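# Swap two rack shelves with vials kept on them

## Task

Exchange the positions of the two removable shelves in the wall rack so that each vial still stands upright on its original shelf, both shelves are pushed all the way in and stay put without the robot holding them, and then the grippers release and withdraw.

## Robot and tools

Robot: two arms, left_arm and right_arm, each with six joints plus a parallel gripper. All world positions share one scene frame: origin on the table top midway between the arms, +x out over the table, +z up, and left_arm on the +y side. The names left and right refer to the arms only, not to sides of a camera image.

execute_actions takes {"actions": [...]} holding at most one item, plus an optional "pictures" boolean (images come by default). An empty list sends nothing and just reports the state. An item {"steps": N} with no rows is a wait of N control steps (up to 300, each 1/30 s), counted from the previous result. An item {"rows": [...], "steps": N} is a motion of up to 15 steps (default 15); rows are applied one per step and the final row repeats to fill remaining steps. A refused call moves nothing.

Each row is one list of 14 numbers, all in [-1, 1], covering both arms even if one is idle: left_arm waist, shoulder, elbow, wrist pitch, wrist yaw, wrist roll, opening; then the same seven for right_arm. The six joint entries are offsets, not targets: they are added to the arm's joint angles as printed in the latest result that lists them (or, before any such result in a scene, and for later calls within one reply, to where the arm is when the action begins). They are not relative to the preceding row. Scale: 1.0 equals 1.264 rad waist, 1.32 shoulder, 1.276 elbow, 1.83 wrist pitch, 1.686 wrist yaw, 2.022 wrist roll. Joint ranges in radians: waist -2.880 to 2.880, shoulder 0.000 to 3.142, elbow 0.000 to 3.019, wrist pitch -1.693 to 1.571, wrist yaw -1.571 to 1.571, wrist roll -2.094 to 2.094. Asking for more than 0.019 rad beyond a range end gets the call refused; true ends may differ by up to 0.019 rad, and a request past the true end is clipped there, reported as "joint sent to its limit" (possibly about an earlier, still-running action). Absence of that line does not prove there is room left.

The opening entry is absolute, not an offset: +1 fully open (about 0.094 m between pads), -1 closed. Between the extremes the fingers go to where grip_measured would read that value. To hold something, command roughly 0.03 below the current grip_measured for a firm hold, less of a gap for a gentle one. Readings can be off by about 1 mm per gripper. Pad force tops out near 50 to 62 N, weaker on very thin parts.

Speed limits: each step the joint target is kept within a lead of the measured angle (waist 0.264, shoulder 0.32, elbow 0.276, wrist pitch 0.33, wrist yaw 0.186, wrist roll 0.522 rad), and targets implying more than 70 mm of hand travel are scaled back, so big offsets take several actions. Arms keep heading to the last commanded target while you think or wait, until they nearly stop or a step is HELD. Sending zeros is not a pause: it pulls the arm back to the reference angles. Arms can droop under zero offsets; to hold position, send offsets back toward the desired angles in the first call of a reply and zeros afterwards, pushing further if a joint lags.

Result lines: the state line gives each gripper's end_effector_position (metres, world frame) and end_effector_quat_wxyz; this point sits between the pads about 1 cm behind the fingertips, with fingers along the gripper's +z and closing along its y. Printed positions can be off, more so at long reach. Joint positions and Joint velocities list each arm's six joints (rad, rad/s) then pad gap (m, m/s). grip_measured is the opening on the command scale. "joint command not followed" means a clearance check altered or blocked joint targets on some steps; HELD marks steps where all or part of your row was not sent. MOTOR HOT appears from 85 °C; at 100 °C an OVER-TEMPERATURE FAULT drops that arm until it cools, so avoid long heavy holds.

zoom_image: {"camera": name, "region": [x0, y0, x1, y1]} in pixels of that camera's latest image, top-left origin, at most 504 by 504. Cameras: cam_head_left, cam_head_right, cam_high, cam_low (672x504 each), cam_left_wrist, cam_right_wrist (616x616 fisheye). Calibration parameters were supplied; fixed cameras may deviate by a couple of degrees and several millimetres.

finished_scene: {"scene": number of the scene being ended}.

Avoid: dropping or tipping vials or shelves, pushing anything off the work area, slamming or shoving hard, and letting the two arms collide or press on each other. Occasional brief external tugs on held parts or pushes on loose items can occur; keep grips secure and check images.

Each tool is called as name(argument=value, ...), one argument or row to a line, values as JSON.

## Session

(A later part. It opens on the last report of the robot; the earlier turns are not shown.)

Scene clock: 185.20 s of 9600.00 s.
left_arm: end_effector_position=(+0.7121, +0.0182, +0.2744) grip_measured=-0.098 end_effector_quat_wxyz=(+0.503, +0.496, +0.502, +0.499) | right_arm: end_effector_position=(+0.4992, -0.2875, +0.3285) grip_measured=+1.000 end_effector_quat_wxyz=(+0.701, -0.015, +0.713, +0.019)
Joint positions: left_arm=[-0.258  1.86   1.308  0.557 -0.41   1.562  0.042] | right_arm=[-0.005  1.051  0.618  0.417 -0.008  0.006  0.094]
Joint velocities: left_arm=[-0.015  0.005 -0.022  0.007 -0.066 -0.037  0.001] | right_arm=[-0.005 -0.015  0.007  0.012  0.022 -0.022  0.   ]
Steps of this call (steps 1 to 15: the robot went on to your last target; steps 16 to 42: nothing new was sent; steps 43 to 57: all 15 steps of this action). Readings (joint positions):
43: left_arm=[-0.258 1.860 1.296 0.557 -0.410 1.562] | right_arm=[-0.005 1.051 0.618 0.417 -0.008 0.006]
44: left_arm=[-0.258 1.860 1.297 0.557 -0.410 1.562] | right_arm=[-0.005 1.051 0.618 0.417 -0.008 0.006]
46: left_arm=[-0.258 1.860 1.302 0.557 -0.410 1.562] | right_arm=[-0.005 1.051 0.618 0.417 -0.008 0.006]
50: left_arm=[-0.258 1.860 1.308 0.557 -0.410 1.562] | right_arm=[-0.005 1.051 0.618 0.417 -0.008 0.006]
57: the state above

execute_actions(
  actions=[
    {"rows":[[0,-0.005,0.047,0,0,0,-0.2, 0,0,0,0,0,0,1],[0,-0.005,0.047,0,0,0,-0.25, 0,0,0,0,0,0,1],[0,-0.005,0.047,0,0,0,-0.3, 0,0,0,0,0,0,1],[0,-0.005,0.047,0,0,0,-0.35, 0,0,0,0,0,0,1],[0,-0.005,0.047,0,0,0,-0.4, 0,0,0,0,0,0,1],[0,-0.005,0.047,0,0,0,-0.45, 0,0,0,0,0,0,1],[0,-0.005,0.047,0,0,0,-0.5, 0,0,0,0,0,0,1],[0,-0.005,0.047,0,0,0,-0.53, 0,0,0,0,0,0,1],[0,-0.005,0.047,0,0,0,-0.56, 0,0,0,0,0,0,1],[0,-0.005,0.047,0,0,0,-0.59, 0,0,0,0,0,0,1],[0,-0.005,0.047,0,0,0,-0.62, 0,0,0,0,0,0,1],[0,-0.005,0.047,0,0,0,-0.66, 0,0,0,0,0,0,1]]},
  ],
)

Scene clock: 189.17 s of 9600.00 s.
left_arm: end_effector_position=(+0.7129, +0.0178, +0.2769) grip_measured=-0.627 end_effector_quat_wxyz=(+0.504, +0.495, +0.501, +0.500) | right_arm: end_effector_position=(+0.4992, -0.2875, +0.3285) grip_measured=+1.000 end_effector_quat_wxyz=(+0.701, -0.015, +0.713, +0.019)
Joint positions: left_arm=[-0.258  1.86   1.312  0.556 -0.41   1.564  0.018] | right_arm=[-0.005  1.051  0.618  0.417 -0.008  0.006  0.094]
Joint velocities: left_arm=[-0.005  0.005 -0.017 -0.022 -0.007 -0.037 -0.001] | right_arm=[-0.005  0.005 -0.012  0.012  0.007  0.007  0.   ]
Steps of this call (steps 1 to 15: the robot went on to your last target; steps 16 to 90: nothing new was sent; then 0.47 s passed at rest; steps 91 to 105: all 15 steps of this action). Readings (joint positions):
91: left_arm=[-0.258 1.860 1.308 0.557 -0.410 1.562] | right_arm=[-0.005 1.051 0.618 0.417 -0.008 0.006]
92: left_arm=[-0.258 1.860 1.308 0.557 -0.410 1.562] | right_arm=[-0.005 1.051 0.618 0.417 -0.008 0.006]
94: left_arm=[-0.258 1.860 1.308 0.557 -0.410 1.562] | right_arm=[-0.005 1.051 0.618 0.417 -0.008 0.006]
98: left_arm=[-0.258 1.860 1.308 0.557 -0.410 1.562] | right_arm=[-0.005 1.051 0.618 0.417 -0.008 0.006]
105: the state above
camera_calibration (this result's frames):
cam_left_wrist: T_world_to_cam=[[0.00090744, -0.00821143, -0.999966, 0.27583], [-0.580405, 0.814296, -0.00721346, 0.408926], [0.814328, 0.580392, -0.00402703, -0.467146], [0, 0, 0, 1]] pos_world=[0.617502, -0.0595944, 0.276889]
cam_right_wrist: T_world_to_cam=[[0.041941, -0.999112, -0.00390564, -0.310859], [-0.585565, -0.0214133, -0.810342, 0.559261], [0.809539, 0.0362736, -0.585944, -0.078446], [0, 0, 0, 1]] pos_world=[0.404027, -0.295762, 0.406014]

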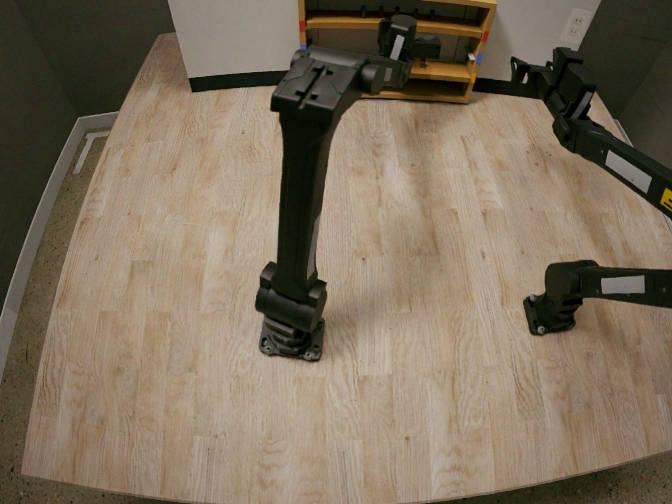

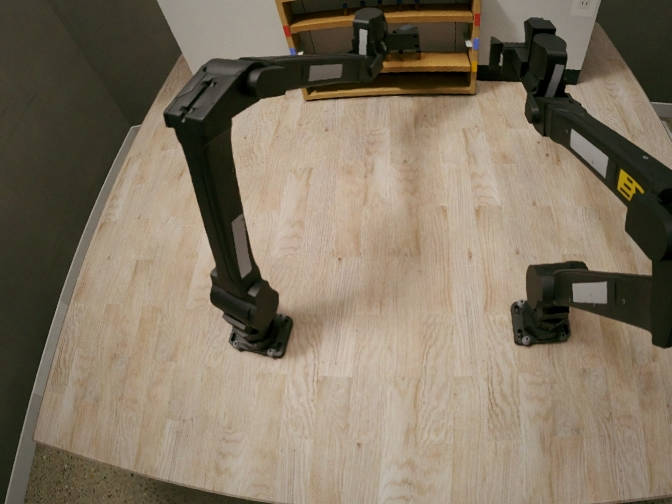

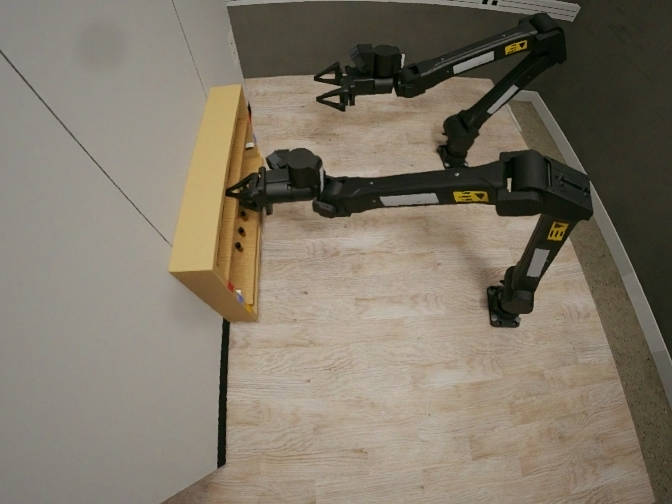

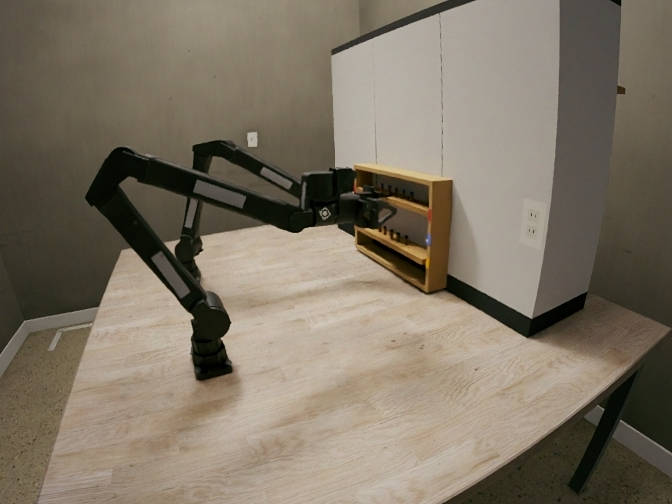

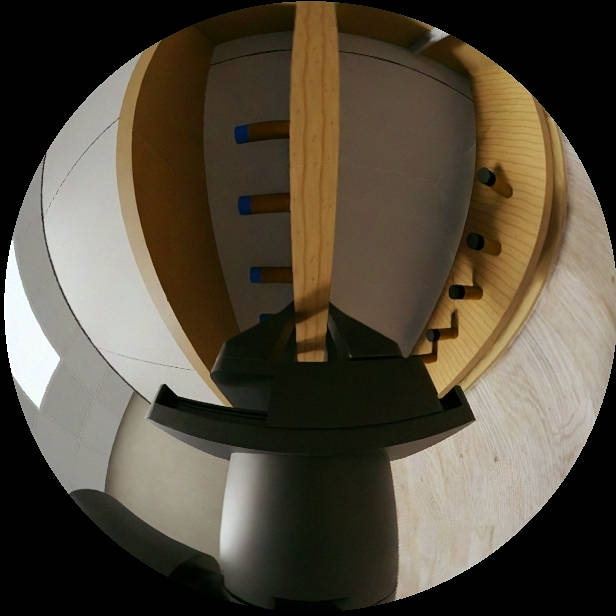

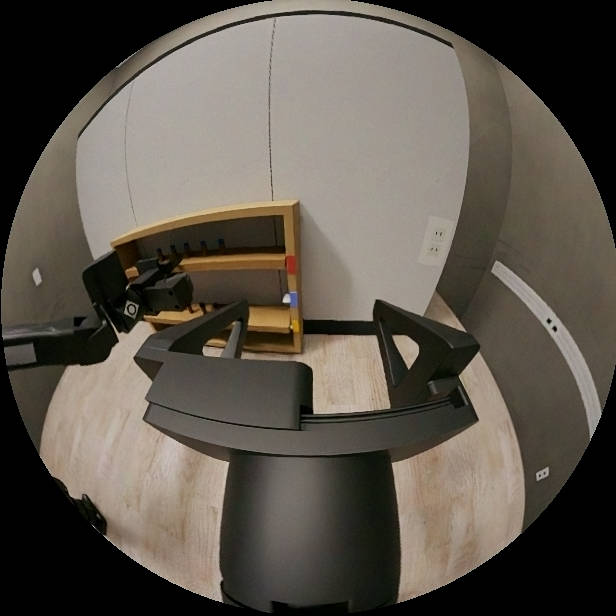

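execute_actions(
  actions=[
    {"rows":[[-0.008,-0.034,0.016,0.022,0,0,-0.66,0,0,0,0,0,0,1],[-0.01,-0.039,0.009,0.023,-0.001,0,-0.66,0,0,0,0,0,0,1],[-0.012,-0.045,0.001,0.025,-0.003,0,-0.66,0,0,0,0,0,0,1],[-0.014,-0.051,-0.008,0.026,-0.005,0,-0.66,0,0,0,0,0,0,1],[-0.017,-0.058,-0.017,0.028,-0.006,0,-0.66,0,0,0,0,0,0,1],[-0.019,-0.064,-0.026,0.029,-0.008,0,-0.66,0,0,0,0,0,0,1],[-0.021,-0.071,-0.035,0.031,-0.01,0,-0.66,0,0,0,0,0,0,1],[-0.024,-0.077,-0.044,0.032,-0.011,0,-0.66,0,0,0,0,0,0,1],[-0.026,-0.084,-0.053,0.034,-0.013,0,-0.66,0,0,0,0,0,0,1],[-0.029,-0.09,-0.061,0.035,-0.015,0,-0.66,0,0,0,0,0,0,1],[-0.031,-0.097,-0.07,0.037,-0.017,0,-0.66,0,0,0,0,0,0,1],[-0.033,-0.103,-0.079,0.039,-0.018,0,-0.66,0,0,0,0,0,0,1],[-0.036,-0.11,-0.088,0.04,-0.02,0,-0.66,0,0,0,0,0,0,1],[-0.038,-0.116,-0.096,0.042,-0.022,0,-0.66,0,0,0,0,0,0,1],[-0.04,-0.122,-0.104,0.043,-0.023,0,-0.66,0,0,0,0,0,0,1]]},
  ],
  pictures=false,
)

execute_actions(
  actions=[
    {"steps":15},
  ],
  pictures=false,
)

Scene clock: 196.97 s of 9600.00 s.
left_arm: end_effector_position=(+0.6684, +0.0169, +0.2784) grip_measured=-0.627 end_effector_quat_wxyz=(+0.502, +0.496, +0.501, +0.500) | right_arm: end_effector_position=(+0.4992, -0.2875, +0.3285) grip_measured=+1.000 end_effector_quat_wxyz=(+0.701, -0.015, +0.713, +0.019)
Joint positions: left_arm=[-0.292  1.768  1.182  0.591 -0.444  1.566  0.018] | right_arm=[-0.005  1.051  0.618  0.417 -0.008  0.006  0.094]
Joint velocities: left_arm=[-0.122 -0.23  -0.315  0.061 -0.081  0.007 -0.001] | right_arm=[-0.015 -0.005  0.007 -0.017  0.007  0.022  0.   ]
Steps of this call (steps 1 to 15: the robot went on to your last target; steps 16 to 90: nothing new was sent; then 4.30 s passed at rest; steps 91 to 105: all 15 steps of this action). Readings (joint positions):
91: left_arm=[-0.258 1.859 1.312 0.558 -0.410 1.564] | right_arm=[-0.005 1.051 0.618 0.417 -0.008 0.006]
92: left_arm=[-0.258 1.859 1.312 0.560 -0.410 1.564] | right_arm=[-0.005 1.051 0.618 0.417 -0.008 0.006]
94: left_arm=[-0.259 1.857 1.307 0.565 -0.411 1.565] | right_arm=[-0.005 1.051 0.618 0.417 -0.008 0.006]
98: left_arm=[-0.266 1.831 1.268 0.576 -0.422 1.566] | right_arm=[-0.005 1.051 0.618 0.417 -0.008 0.006]
105: the state above

Scene clock: 197.47 s of 9600.00 s.
left_arm: end_effector_position=(+0.6597, +0.0143, +0.2797) grip_measured=-0.627 end_effector_quat_wxyz=(+0.503, +0.498, +0.500, +0.499) | right_arm: end_effector_position=(+0.4992, -0.2875, +0.3285) grip_measured=+1.000 end_effector_quat_wxyz=(+0.701, -0.015, +0.713, +0.019)
Joint positions: left_arm=[-0.301  1.75   1.161  0.592 -0.449  1.566  0.018] | right_arm=[-0.005  1.051  0.618  0.417 -0.008  0.006  0.094]
Joint velocities: left_arm=[-0.005  0.005  0.007 -0.012 -0.007  0.007 -0.   ] | right_arm=[ 0.005 -0.015  0.002  0.007  0.007 -0.051  0.   ]
Steps of this call (steps 1 to 15: the robot went on to your last target). Readings (joint positions):
1: left_arm=[-0.295 1.760 1.173 0.592 -0.446 1.566] | right_arm=[-0.005 1.051 0.618 0.417 -0.008 0.006]
2: left_arm=[-0.298 1.755 1.166 0.592 -0.446 1.566] | right_arm=[-0.005 1.051 0.618 0.417 -0.008 0.006]
4: left_arm=[-0.301 1.750 1.161 0.592 -0.448 1.566] | right_arm=[-0.005 1.051 0.618 0.417 -0.008 0.006]
8: left_arm=[-0.301 1.750 1.161 0.592 -0.449 1.566] | right_arm=[-0.005 1.051 0.618 0.417 -0.008 0.006]
15: the state above

execute_actions(
  actions=[
    {"rows":[[-0.004,-0.038,0.016,0.024,0,0,-0.66,0,0,0,0,0,0,1],[-0.006,-0.043,0.01,0.025,-0.002,0,-0.66,0,0,0,0,0,0,1],[-0.008,-0.048,0.003,0.027,-0.003,0,-0.66,0,0,0,0,0,0,1],[-0.01,-0.054,-0.005,0.028,-0.005,0,-0.66,0,0,0,0,0,0,1],[-0.013,-0.06,-0.013,0.03,-0.007,0,-0.66,0,0,0,0,0,0,1],[-0.015,-0.066,-0.021,0.031,-0.009,0,-0.66,0,0,0,0,0,0,1],[-0.018,-0.072,-0.029,0.033,-0.011,0,-0.66,0,0,0,0,0,0,1],[-0.02,-0.078,-0.037,0.034,-0.013,0,-0.66,0,0,0,0,0,0,1],[-0.023,-0.084,-0.045,0.036,-0.015,0,-0.66,0,0,0,0,0,0,1],[-0.026,-0.09,-0.053,0.037,-0.017,0,-0.66,0,0,0,0,0,0,1],[-0.028,-0.096,-0.061,0.039,-0.019,0,-0.66,0,0,0,0,0,0,1],[-0.031,-0.102,-0.07,0.041,-0.021,0,-0.66,0,0,0,0,0,0,1],[-0.033,-0.108,-0.078,0.042,-0.023,0,-0.66,0,0,0,0,0,0,1],[-0.036,-0.113,-0.086,0.044,-0.025,0,-0.66,0,0,0,0,0,0,1],[-0.038,-0.118,-0.093,0.045,-0.027,0,-0.66,0,0,0,0,0,0,1]]},
  ],
  pictures=false,
)

execute_actions(
  actions=[
    {"steps":15},
  ],
)

Scene clock: 205.30 s of 9600.00 s.
left_arm: end_effector_position=(+0.6169, +0.0177, +0.2803) grip_measured=-0.627 end_effector_quat_wxyz=(+0.502, +0.496, +0.502, +0.500) | right_arm: end_effector_position=(+0.4992, -0.2875, +0.3285) grip_measured=+1.000 end_effector_quat_wxyz=(+0.701, -0.015, +0.713, +0.019)
Joint positions: left_arm=[-0.334  1.661  1.041  0.626 -0.487  1.566  0.018] | right_arm=[-0.005  1.051  0.618  0.417 -0.008  0.006  0.094]
Joint velocities: left_arm=[-0.122 -0.249 -0.286  0.076 -0.095  0.007  0.   ] | right_arm=[-0.015 -0.024  0.002  0.017  0.007 -0.11   0.   ]
Steps of this call (steps 1 to 15: the robot went on to your last target; steps 16 to 90: nothing new was sent; then 4.33 s passed at rest; steps 91 to 105: all 15 steps of this action). Readings (joint positions):
91: left_arm=[-0.301 1.750 1.161 0.592 -0.449 1.566] | right_arm=[-0.005 1.051 0.618 0.417 -0.008 0.006]
92: left_arm=[-0.301 1.750 1.160 0.593 -0.449 1.566] | right_arm=[-0.005 1.051 0.618 0.417 -0.008 0.006]
94: left_arm=[-0.302 1.748 1.154 0.597 -0.450 1.566] | right_arm=[-0.005 1.051 0.618 0.417 -0.008 0.006]
98: left_arm=[-0.306 1.724 1.118 0.610 -0.464 1.566] | right_arm=[-0.005 1.051 0.618 0.417 -0.008 0.006]
105: the state above

Scene clock: 205.80 s of 9600.00 s.
left_arm: end_effector_position=(+0.6084, +0.0151, +0.2841) grip_measured=-0.627 end_effector_quat_wxyz=(+0.506, +0.495, +0.499, +0.499) | right_arm: end_effector_position=(+0.4992, -0.2875, +0.3285) grip_measured=+1.000 end_effector_quat_wxyz=(+0.701, -0.015, +0.713, +0.019)
Joint positions: left_arm=[-0.344  1.643  1.023  0.633 -0.49   1.566  0.018] | right_arm=[-0.005  1.051  0.618  0.417 -0.008  0.006  0.094]
Joint velocities: left_arm=[-0.015  0.005 -0.007  0.002 -0.051 -0.037 -0.001] | right_arm=[-0.024 -0.005 -0.012  0.007  0.022 -0.037  0.   ]
Steps of this call (steps 1 to 15: the robot went on to your last target). Readings (joint positions):
1: left_arm=[-0.337 1.654 1.032 0.628 -0.489 1.566] | right_arm=[-0.005 1.051 0.618 0.417 -0.008 0.006]
2: left_arm=[-0.340 1.648 1.026 0.629 -0.489 1.566] | right_arm=[-0.005 1.051 0.618 0.417 -0.008 0.006]
4: left_arm=[-0.343 1.643 1.023 0.630 -0.489 1.566] | right_arm=[-0.005 1.051 0.618 0.417 -0.008 0.006]
8: left_arm=[-0.344 1.643 1.023 0.633 -0.490 1.566] | right_arm=[-0.005 1.051 0.618 0.417 -0.008 0.006]
15: the state above
camera_calibration (this result's frames):
cam_left_wrist: T_world_to_cam=[[0.00426935, -0.00889832, -0.999951, 0.281061], [-0.575718, 0.81759, -0.0097336, 0.348315], [0.817637, 0.575732, -0.00163234, -0.38307], [0, 0, 0, 1]] pos_world=[0.512544, -0.0617328, 0.283812]
cam_right_wrist: T_world_to_cam=[[0.041941, -0.999112, -0.00390564, -0.310859], [-0.585565, -0.0214133, -0.810342, 0.559261], [0.809539, 0.0362736, -0.585944, -0.078446], [0, 0, 0, 1]] pos_world=[0.404027, -0.295762, 0.406014]

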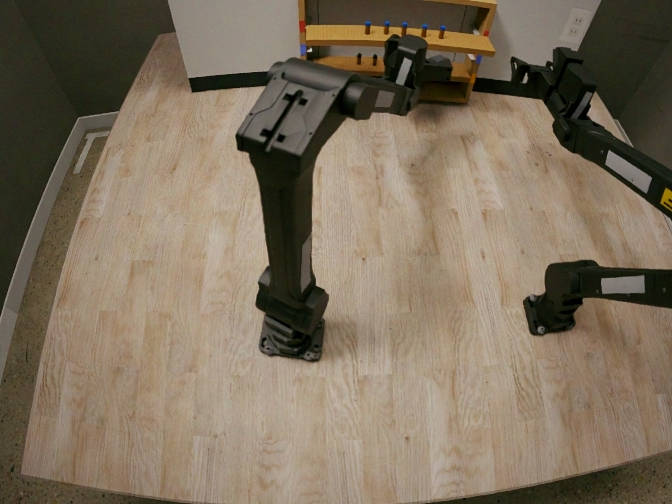

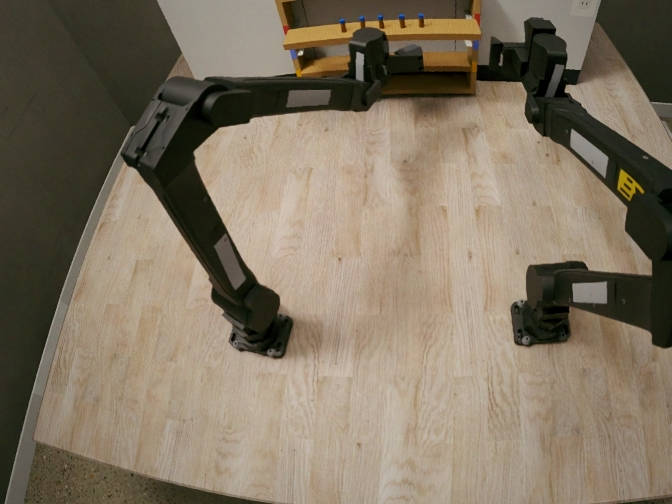

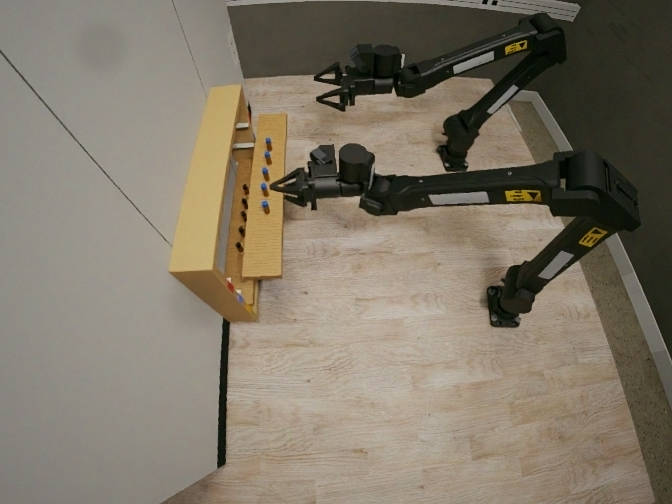

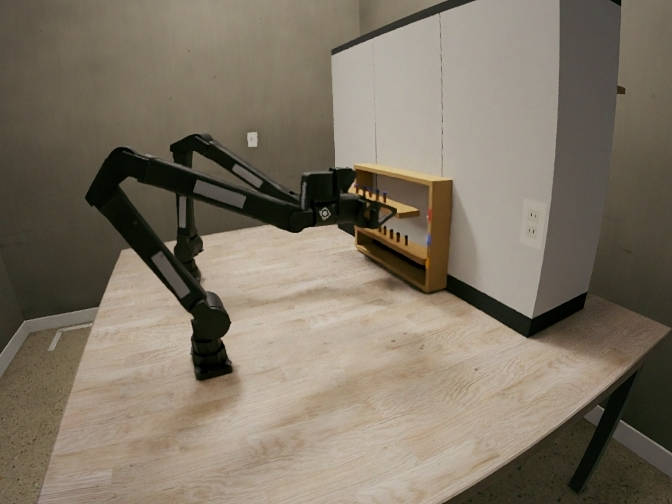

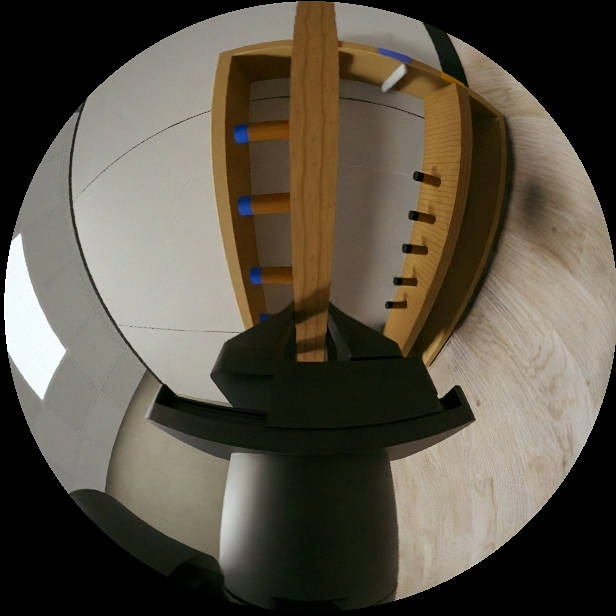

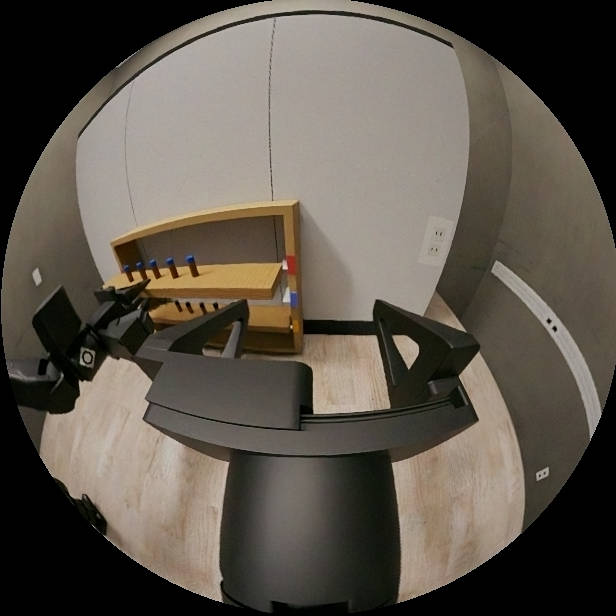

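execute_actions(
  actions=[
    {"rows":[[0.013,-0.022,0.016,0.026,0,0,-0.66,0,0,0,0,0,0,1],[0.013,-0.017,0.014,0.029,0,0,-0.66,0,0,0,0,0,0,1],[0.013,-0.011,0.011,0.034,0,0,-0.66,0,0,0,0,0,0,1],[0.013,-0.004,0.008,0.04,0,0,-0.66,0,0,0,0,0,0,1],[0.013,0.003,0.004,0.047,0,0,-0.66,0,0,0,0,0,0,1],[0.013,0.011,0.001,0.055,0,0,-0.66,0,0,0,0,0,0,1],[0.013,0.019,-0.003,0.063,0,0,-0.66,0,0,0,0,0,0,1],[0.013,0.027,-0.007,0.071,0,0,-0.66,0,0,0,0,0,0,1],[0.013,0.035,-0.011,0.079,0,0,-0.66,0,0,0,0,0,0,1],[0.013,0.043,-0.015,0.087,0,0,-0.66,0,0,0,0,0,0,1],[0.013,0.051,-0.019,0.096,0,0,-0.66,0,0,0,0,0,0,1],[0.013,0.058,-0.022,0.104,0,0,-0.66,0,0,0,0,0,0,1],[0.013,0.065,-0.026,0.112,0,0,-0.66,0,0,0,0,0,0,1],[0.013,0.071,-0.029,0.12,0,0,-0.66,0,0,0,0,0,0,1],[0.013,0.075,-0.031,0.127,0,0,-0.66,0,0,0,0,0,0,1]]},
  ],
  pictures=false,
)

execute_actions(
  actions=[
    {"steps":20},
  ],
  pictures=false,
)

Scene clock: 212.40 s of 9600.00 s.
left_arm: end_effector_position=(+0.6114, +0.0184, +0.2256) grip_measured=-0.627 end_effector_quat_wxyz=(+0.506, +0.493, +0.500, +0.501) | right_arm: end_effector_position=(+0.4992, -0.2875, +0.3285) grip_measured=+1.000 end_effector_quat_wxyz=(+0.701, -0.015, +0.713, +0.019)
Joint positions: left_arm=[-0.337  1.754  0.975  0.795 -0.49   1.566  0.018] | right_arm=[-0.005  1.051  0.618  0.417 -0.008  0.006  0.094]
Joint velocities: left_arm=[ 0.005  0.405 -0.149  0.33   0.022 -0.022 -0.001] | right_arm=[-0.015 -0.005  0.017 -0.032 -0.007 -0.037  0.   ]
Steps of this call (steps 1 to 15: the robot went on to your last target; steps 16 to 90: nothing new was sent; then 3.10 s passed at rest; steps 91 to 105: all 15 steps of this action). Readings (joint positions):
91: left_arm=[-0.343 1.643 1.023 0.633 -0.490 1.566] | right_arm=[-0.005 1.051 0.618 0.417 -0.008 0.006]
92: left_arm=[-0.343 1.643 1.023 0.635 -0.490 1.566] | right_arm=[-0.005 1.051 0.618 0.417 -0.008 0.006]
94: left_arm=[-0.342 1.646 1.022 0.647 -0.490 1.566] | right_arm=[-0.005 1.051 0.618 0.417 -0.008 0.006]
98: left_arm=[-0.338 1.668 1.012 0.698 -0.490 1.566] | right_arm=[-0.005 1.051 0.618 0.417 -0.008 0.006]
105: the state above

Scene clock: 213.07 s of 9600.00 s.
left_arm: end_effector_position=(+0.6101, +0.0191, +0.1979) grip_measured=-0.627 end_effector_quat_wxyz=(+0.495, +0.503, +0.503, +0.498) | right_arm: end_effector_position=(+0.4992, -0.2875, +0.3285) grip_measured=+1.000 end_effector_quat_wxyz=(+0.701, -0.015, +0.713, +0.019)
Joint positions: left_arm=[-0.337  1.794  0.957  0.822 -0.49   1.566  0.018] | right_arm=[-0.005  1.051  0.618  0.417 -0.008  0.006  0.094]
Joint velocities: left_arm=[-0.015 -0.005  0.017  0.012 -0.037  0.051 -0.   ] | right_arm=[-0.005 -0.005 -0.007 -0.007 -0.051  0.007  0.   ]
Steps of this call (steps 1 to 20: the robot went on to your last target). Readings (joint positions):
1: left_arm=[-0.337 1.766 0.970 0.804 -0.490 1.566] | right_arm=[-0.005 1.051 0.618 0.417 -0.008 0.006]
2: left_arm=[-0.337 1.776 0.965 0.809 -0.490 1.566] | right_arm=[-0.005 1.051 0.618 0.417 -0.008 0.006]
4: left_arm=[-0.337 1.790 0.960 0.810 -0.490 1.566] | right_arm=[-0.005 1.051 0.618 0.417 -0.008 0.006]
8: left_arm=[-0.337 1.794 0.957 0.814 -0.490 1.566] | right_arm=[-0.005 1.051 0.618 0.417 -0.008 0.006]
20: the state above

Shoulder overshot; raise by .022.

execute_actions(
  actions=[
    {"rows":[[0,-0.042,0.035,0.02,0,0,-0.66, 0,0,0,0,0,0,1],[0,-0.046,0.035,0.02,0,0,-0.66, 0,0,0,0,0,0,1],[0,-0.05,0.035,0.02,0,0,-0.66, 0,0,0,0,0,0,1],[0,-0.054,0.035,0.02,0,0,-0.66, 0,0,0,0,0,0,1],[0,-0.058,0.035,0.02,0,0,-0.66, 0,0,0,0,0,0,1]]},
  ],
  pictures=false,
)

execute_actions(
  actions=[
    {"steps":10},
  ],
  pictures=false,
)

Scene clock: 216.00 s of 9600.00 s.
left_arm: end_effector_position=(+0.6083, +0.0200, +0.2150) grip_measured=-0.627 end_effector_quat_wxyz=(+0.505, +0.494, +0.501, +0.501) | right_arm: end_effector_position=(+0.4992, -0.2875, +0.3285) grip_measured=+1.000 end_effector_quat_wxyz=(+0.701, -0.015, +0.713, +0.019)
Joint positions: left_arm=[-0.337  1.767  0.957  0.822 -0.49   1.566  0.018] | right_arm=[-0.005  1.051  0.618  0.417 -0.008  0.006  0.094]
Joint velocities: left_arm=[-0.005 -0.005 -0.002 -0.007  0.037 -0.022  0.001] | right_arm=[-0.015 -0.005  0.007 -0.012 -0.037 -0.007  0.   ]
Steps of this call (steps 1 to 15: the robot went on to your last target; steps 16 to 73: nothing new was sent; steps 74 to 88: all 15 steps of this action). Readings (joint positions):
74: left_arm=[-0.337 1.794 0.957 0.822 -0.490 1.566] | right_arm=[-0.005 1.051 0.618 0.417 -0.008 0.006]
75: left_arm=[-0.337 1.793 0.957 0.822 -0.490 1.566] | right_arm=[-0.005 1.051 0.618 0.417 -0.008 0.006]
77: left_arm=[-0.337 1.792 0.957 0.822 -0.490 1.566] | right_arm=[-0.005 1.051 0.618 0.417 -0.008 0.006]
81: left_arm=[-0.337 1.781 0.957 0.822 -0.490 1.566] | right_arm=[-0.005 1.051 0.618 0.417 -0.008 0.006]
88: the state above

Scene clock: 216.33 s of 9600.00 s.
left_arm: end_effector_position=(+0.6083, +0.0200, +0.2150) grip_measured=-0.627 end_effector_quat_wxyz=(+0.505, +0.494, +0.501, +0.501) | right_arm: end_effector_position=(+0.4992, -0.2875, +0.3285) grip_measured=+1.000 end_effector_quat_wxyz=(+0.701, -0.015, +0.713, +0.019)
Joint positions: left_arm=[-0.337  1.767  0.957  0.822 -0.49   1.566  0.018] | right_arm=[-0.005  1.051  0.618  0.417 -0.008  0.006  0.094]
Joint velocities: left_arm=[ 0.015  0.015 -0.002  0.017 -0.022 -0.007  0.001] | right_arm=[-0.005 -0.005 -0.012 -0.027  0.037 -0.037  0.   ]
Steps of this call (steps 1 to 10: the robot went on to your last target). Readings (joint positions):
1: left_arm=[-0.337 1.767 0.957 0.822 -0.490 1.566] | right_arm=[-0.005 1.051 0.618 0.417 -0.008 0.006]
2: left_arm=[-0.337 1.767 0.957 0.822 -0.490 1.566] | right_arm=[-0.005 1.051 0.618 0.417 -0.008 0.006]
4: left_arm=[-0.337 1.767 0.957 0.822 -0.490 1.566] | right_arm=[-0.005 1.051 0.618 0.417 -0.008 0.006]
8: left_arm=[-0.337 1.767 0.957 0.822 -0.490 1.566] | right_arm=[-0.005 1.051 0.618 0.417 -0.008 0.006]
10: the state above

execute_actions(
  actions=[
    {"rows":[[0,-0.027,0.052,0.011,0,0,-0.66,0,0,0,0,0,0,1],[0.003,-0.023,0.058,0.009,0,0,-0.66,0,0,0,0,0,0,1],[0.006,-0.019,0.065,0.008,0.001,0,-0.66,0,0,0,0,0,0,1],[0.008,-0.014,0.072,0.006,0.002,0,-0.66,0,0,0,0,0,0,1],[0.01,-0.009,0.08,0.004,0.004,0,-0.66,0,0,0,0,0,0,1],[0.013,-0.004,0.088,0.002,0.006,0,-0.66,0,0,0,0,0,0,1],[0.015,0.001,0.096,0,0.008,0,-0.66,0,0,0,0,0,0,1],[0.018,0.006,0.103,-0.002,0.01,0,-0.66,0,0,0,0,0,0,1],[0.02,0.011,0.111,-0.004,0.012,0,-0.66,0,0,0,0,0,0,1],[0.023,0.016,0.119,-0.006,0.014,0,-0.66,0,0,0,0,0,0,1],[0.025,0.021,0.127,-0.008,0.016,0,-0.66,0,0,0,0,0,0,1],[0.028,0.026,0.135,-0.01,0.018,0,-0.66,0,0,0,0,0,0,1],[0.03,0.03,0.142,-0.012,0.02,0,-0.66,0,0,0,0,0,0,1],[0.033,0.034,0.149,-0.014,0.022,0,-0.66,0,0,0,0,0,0,1],[0.035,0.038,0.155,-0.016,0.023,0,-0.66,0,0,0,0,0,0,1]]},
  ],
  pictures=false,
)

execute_actions(
  actions=[
    {"steps":15},
  ],
)

Scene clock: 223.87 s of 9600.00 s.
left_arm: end_effector_position=(+0.6450, +0.0140, +0.2172) grip_measured=-0.627 end_effector_quat_wxyz=(+0.509, +0.495, +0.497, +0.499) | right_arm: end_effector_position=(+0.4992, -0.2875, +0.3285) grip_measured=+1.000 end_effector_quat_wxyz=(+0.701, -0.015, +0.713, +0.019)
Joint positions: left_arm=[-0.312  1.833  1.065  0.785 -0.455  1.566  0.018] | right_arm=[-0.005  1.051  0.618  0.417 -0.008  0.006  0.094]
Joint velocities: left_arm=[ 0.132  0.151  0.188 -0.085  0.198  0.007 -0.   ] | right_arm=[-0.015 -0.015  0.017 -0.002 -0.037 -0.007  0.   ]
Steps of this call (steps 1 to 15: the robot went on to your last target; steps 16 to 90: nothing new was sent; then 4.03 s passed at rest; steps 91 to 105: all 15 steps of this action). Readings (joint positions):
91: left_arm=[-0.337 1.767 0.957 0.822 -0.490 1.566] | right_arm=[-0.005 1.051 0.618 0.417 -0.008 0.006]
92: left_arm=[-0.337 1.767 0.957 0.822 -0.490 1.566] | right_arm=[-0.005 1.051 0.618 0.417 -0.008 0.006]
94: left_arm=[-0.337 1.767 0.960 0.820 -0.490 1.566] | right_arm=[-0.005 1.051 0.618 0.417 -0.008 0.006]
98: left_arm=[-0.334 1.784 0.990 0.808 -0.480 1.566] | right_arm=[-0.005 1.051 0.618 0.417 -0.008 0.006]
105: the state above

Scene clock: 224.37 s of 9600.00 s.
left_arm: end_effector_position=(+0.6503, +0.0153, +0.2135) grip_measured=-0.627 end_effector_quat_wxyz=(+0.507, +0.498, +0.498, +0.498) | right_arm: end_effector_position=(+0.4992, -0.2875, +0.3285) grip_measured=+1.000 end_effector_quat_wxyz=(+0.701, -0.015, +0.713, +0.019)
Joint positions: left_arm=[-0.305  1.844  1.076  0.777 -0.445  1.566  0.018] | right_arm=[-0.005  1.051  0.618  0.417 -0.008  0.006  0.094]
Joint velocities: left_arm=[-0.005 -0.024 -0.002  0.002 -0.051 -0.066 -0.001] | right_arm=[-0.015 -0.015  0.002  0.002  0.051 -0.007  0.   ]
Steps of this call (steps 1 to 15: the robot went on to your last target). Readings (joint positions):
1: left_arm=[-0.308 1.838 1.071 0.782 -0.449 1.566] | right_arm=[-0.005 1.051 0.618 0.417 -0.008 0.006]
2: left_arm=[-0.306 1.841 1.075 0.781 -0.447 1.566] | right_arm=[-0.005 1.051 0.618 0.417 -0.008 0.006]
4: left_arm=[-0.305 1.844 1.076 0.779 -0.446 1.566] | right_arm=[-0.005 1.051 0.618 0.417 -0.008 0.006]
8: left_arm=[-0.305 1.844 1.076 0.777 -0.445 1.566] | right_arm=[-0.005 1.051 0.618 0.417 -0.008 0.006]
15: the state above
camera_calibration (this result's frames):
cam_left_wrist: T_world_to_cam=[[0.00139737, -0.00615194, -0.99998, 0.212117], [-0.570747, 0.821105, -0.00584905, 0.367431], [0.821125, 0.570744, -0.00236382, -0.419561], [0, 0, 0, 1]] pos_world=[0.553926, -0.0609327, 0.21327]
cam_right_wrist: T_world_to_cam=[[0.041941, -0.999112, -0.00390564, -0.310859], [-0.585565, -0.0214133, -0.810342, 0.559261], [0.809539, 0.0362736, -0.585944, -0.078446], [0, 0, 0, 1]] pos_world=[0.404027, -0.295762, 0.406014]

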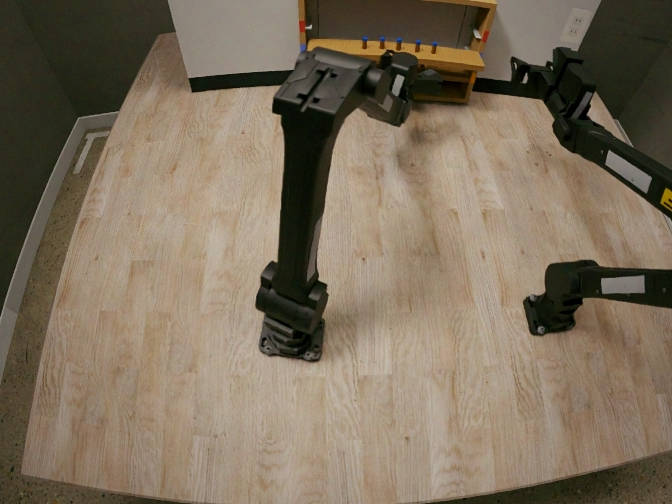

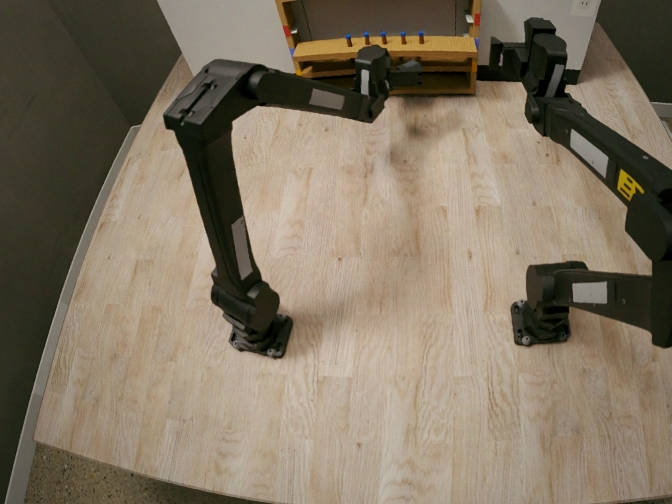

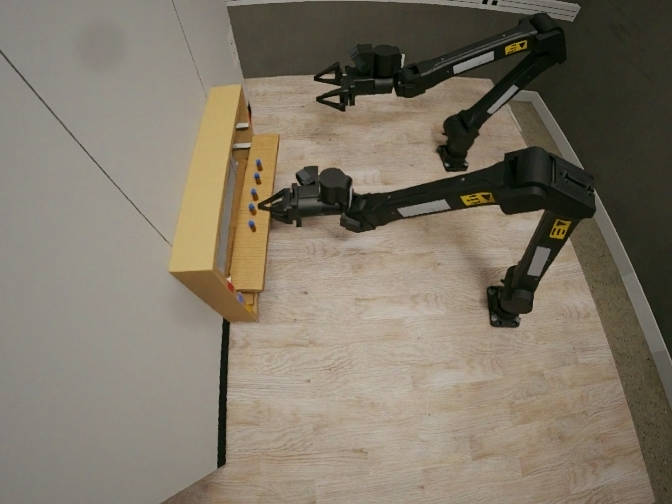

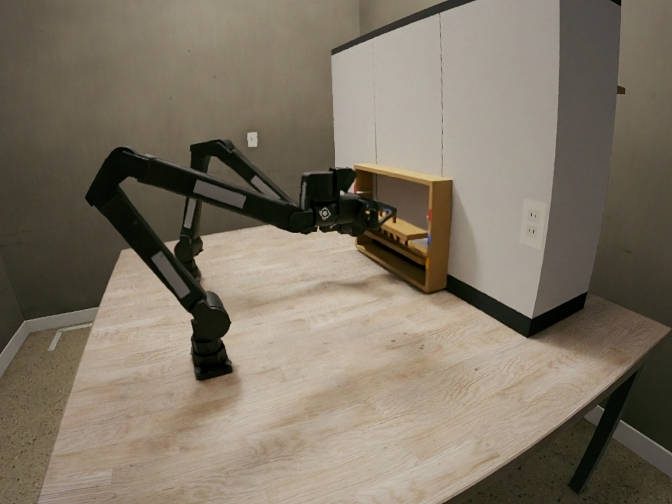

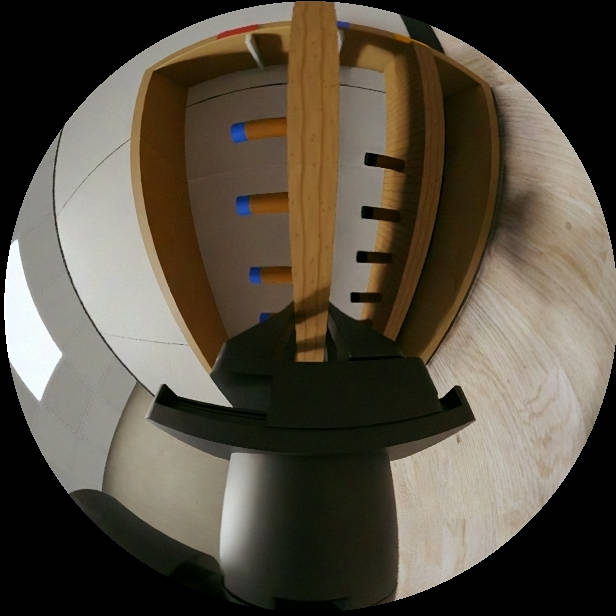

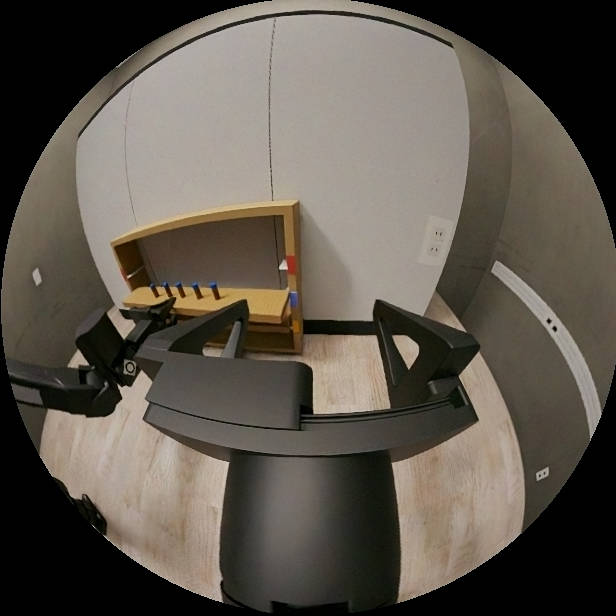

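zoom_image(
  camera="cam_high",
  region=[200, 90, 320, 330],
)

zoom_image(
  camera="cam_head_right",
  region=[270, 0, 500, 110],
)

Region (200, 90, 320, 330) of cam_high's 672x504 image, scaled by 2.100, with more detail than that image has.

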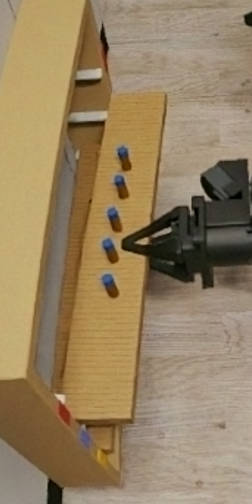

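Region (270, 0, 500, 110) of cam_head_right's 672x504 image, scaled by 2.191, with more detail than that image has; it fills the top 241 rows of this view, and the rest is white.

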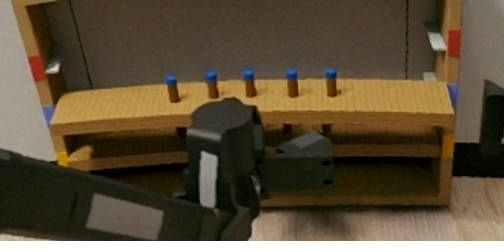

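execute_actions(
  actions=[
    {"rows":[[-0.004,-0.038,0.016,0.024,-0.004,0,-0.66,0,0,0,0,0,0,1],[-0.004,-0.038,0.016,0.024,-0.004,0,-0.66,0,0,0,0,0,0,1],[-0.008,-0.046,0.003,0.028,-0.008,0,-0.66,0,0,0,0,0,0,1],[-0.008,-0.046,0.003,0.028,-0.008,0,-0.66,0,0,0,0,0,0,1],[-0.012,-0.055,-0.012,0.032,-0.012,0,-0.66,0,0,0,0,0,0,1],[-0.012,-0.055,-0.012,0.032,-0.012,0,-0.66,0,0,0,0,0,0,1],[-0.016,-0.064,-0.027,0.036,-0.016,0,-0.66,0,0,0,0,0,0,1],[-0.016,-0.064,-0.027,0.036,-0.016,0,-0.66,0,0,0,0,0,0,1],[-0.021,-0.073,-0.042,0.04,-0.02,0,-0.66,0,0,0,0,0,0,1],[-0.021,-0.073,-0.042,0.04,-0.02,0,-0.66,0,0,0,0,0,0,1],[-0.025,-0.082,-0.057,0.044,-0.024,0,-0.66,0,0,0,0,0,0,1],[-0.025,-0.082,-0.057,0.044,-0.024,0,-0.66,0,0,0,0,0,0,1],[-0.029,-0.091,-0.071,0.047,-0.027,0,-0.66,0,0,0,0,0,0,1]]},
  ],
  pictures=false,
)

execute_actions(
  actions=[
    {"steps":15},
  ],
)

zoom_image(
  camera="cam_head_right",
  region=[270, 0, 500, 110],
)

zoom_image(
  camera="cam_high",
  region=[200, 90, 320, 330],
)

Scene clock: 235.20 s of 9600.00 s.
left_arm: end_effector_position=(+0.6151, +0.0211, +0.2073) grip_measured=-0.627 end_effector_quat_wxyz=(+0.499, +0.498, +0.503, +0.501) | right_arm: end_effector_position=(+0.4992, -0.2875, +0.3285) grip_measured=+1.000 end_effector_quat_wxyz=(+0.701, -0.015, +0.713, +0.019)
Joint positions: left_arm=[-0.33   1.788  0.972  0.814 -0.486  1.567  0.018] | right_arm=[-0.005  1.051  0.618  0.417 -0.008  0.006  0.094]
Joint velocities: left_arm=[-0.063 -0.151 -0.168  0.022 -0.022  0.066  0.001] | right_arm=[ 0.005 -0.015  0.007 -0.017  0.022  0.007  0.   ]
Steps of this call (steps 1 to 15: the robot went on to your last target; steps 16 to 90: nothing new was sent; then 7.33 s passed at rest; steps 91 to 105: all 15 steps of this action). Readings (joint positions):
91: left_arm=[-0.305 1.844 1.076 0.777 -0.445 1.566] | right_arm=[-0.005 1.051 0.618 0.417 -0.008 0.006]
92: left_arm=[-0.305 1.844 1.076 0.777 -0.445 1.566] | right_arm=[-0.005 1.051 0.618 0.417 -0.008 0.006]
94: left_arm=[-0.306 1.843 1.071 0.781 -0.446 1.566] | right_arm=[-0.005 1.051 0.618 0.417 -0.008 0.006]
98: left_arm=[-0.311 1.829 1.040 0.794 -0.466 1.566] | right_arm=[-0.005 1.051 0.618 0.417 -0.008 0.006]
105: the state above

Scene clock: 235.70 s of 9600.00 s.
left_arm: end_effector_position=(+0.6120, +0.0201, +0.2132) grip_measured=-0.627 end_effector_quat_wxyz=(+0.504, +0.494, +0.501, +0.501) | right_arm: end_effector_position=(+0.4992, -0.2875, +0.3285) grip_measured=+1.000 end_effector_quat_wxyz=(+0.701, -0.015, +0.713, +0.019)
Joint positions: left_arm=[-0.334  1.776  0.967  0.821 -0.487  1.567  0.018] | right_arm=[-0.005  1.051  0.618  0.417 -0.008  0.006  0.094]
Joint velocities: left_arm=[ 0.005  0.005  0.012 -0.012 -0.007  0.022  0.   ] | right_arm=[-0.015 -0.015 -0.002  0.012  0.095  0.007  0.   ]
Steps of this call (steps 1 to 15: the robot went on to your last target). Readings (joint positions):
1: left_arm=[-0.332 1.783 0.968 0.815 -0.486 1.567] | right_arm=[-0.005 1.051 0.618 0.417 -0.008 0.006]
2: left_arm=[-0.333 1.780 0.967 0.816 -0.486 1.567] | right_arm=[-0.005 1.051 0.618 0.417 -0.008 0.006]
4: left_arm=[-0.334 1.778 0.967 0.819 -0.486 1.567] | right_arm=[-0.005 1.051 0.618 0.417 -0.008 0.006]
8: left_arm=[-0.334 1.776 0.967 0.821 -0.487 1.567] | right_arm=[-0.005 1.051 0.618 0.417 -0.008 0.006]
15: the state above
camera_calibration (this result's frames):
cam_left_wrist: T_world_to_cam=[[0.00299362, -0.00698092, -0.999971, 0.21092], [-0.58134, 0.813627, -0.00742039, 0.348685], [0.813655, 0.581345, -0.0016226, -0.386621], [0, 0, 0, 1]] pos_world=[0.516649, -0.0574662, 0.212874]
cam_right_wrist: T_world_to_cam=[[0.041941, -0.999112, -0.00390564, -0.310859], [-0.585565, -0.0214133, -0.810342, 0.559261], [0.809539, 0.0362736, -0.585944, -0.078446], [0, 0, 0, 1]] pos_world=[0.404027, -0.295762, 0.406014]

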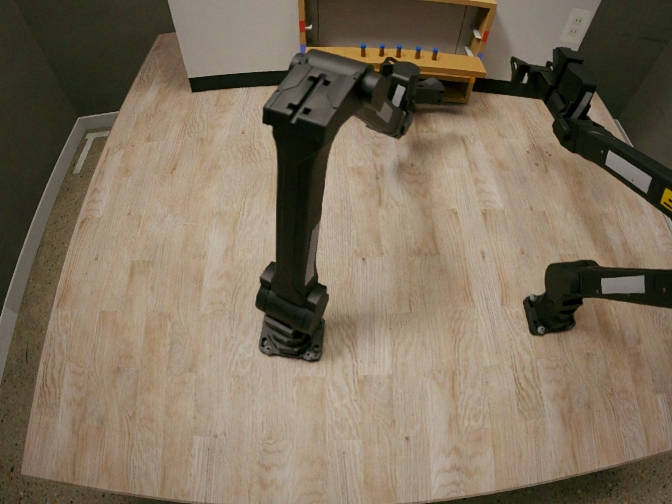

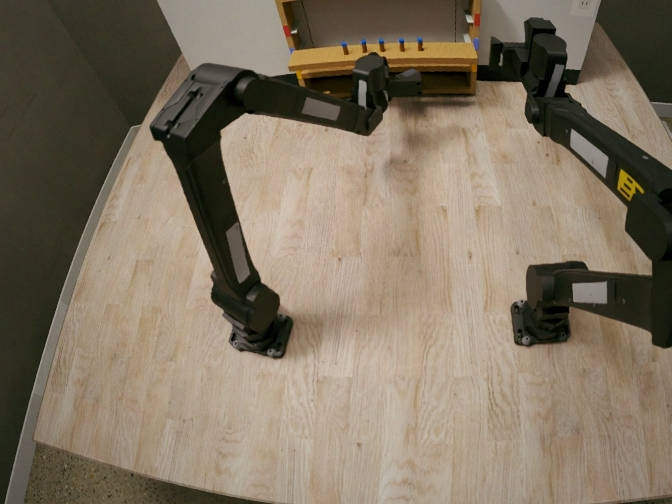

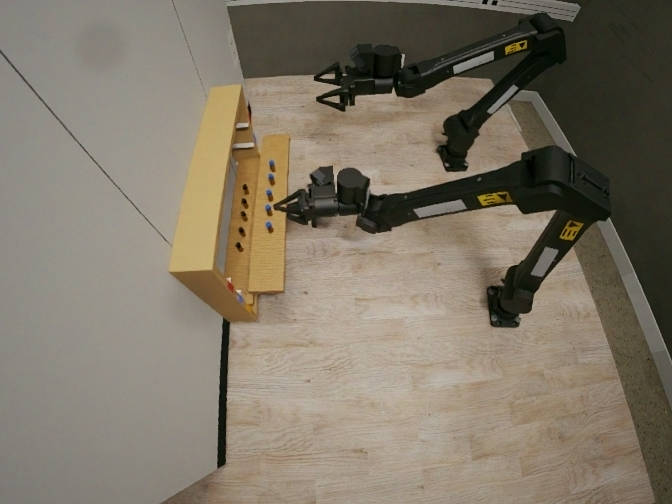

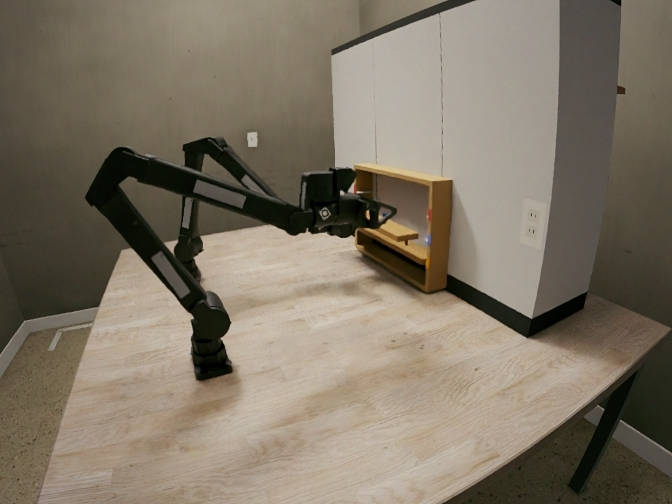

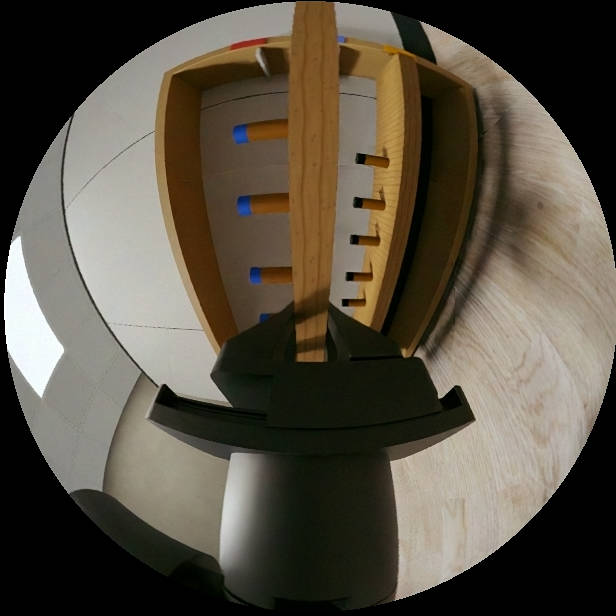

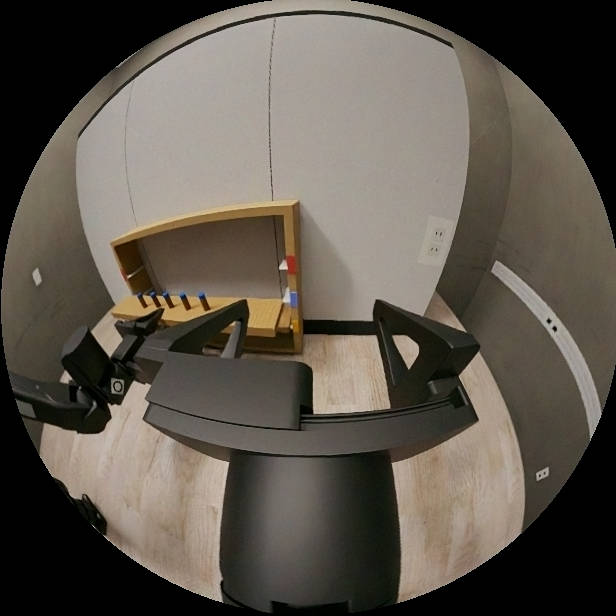

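Region (270, 0, 500, 110) of cam_head_right's 672x504 image, scaled by 2.191, with more detail than that image has; it fills the top 241 rows of this view, and the rest is white.

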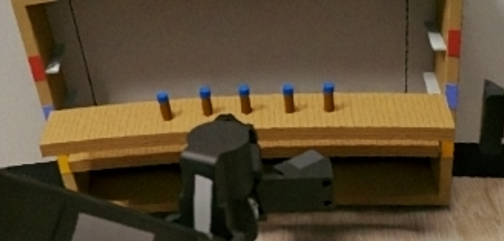

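Region (200, 90, 320, 330) of cam_high's 672x504 image, scaled by 2.100, with more detail than that image has.

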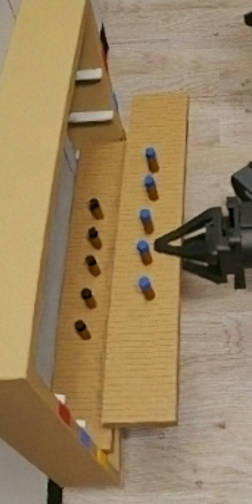

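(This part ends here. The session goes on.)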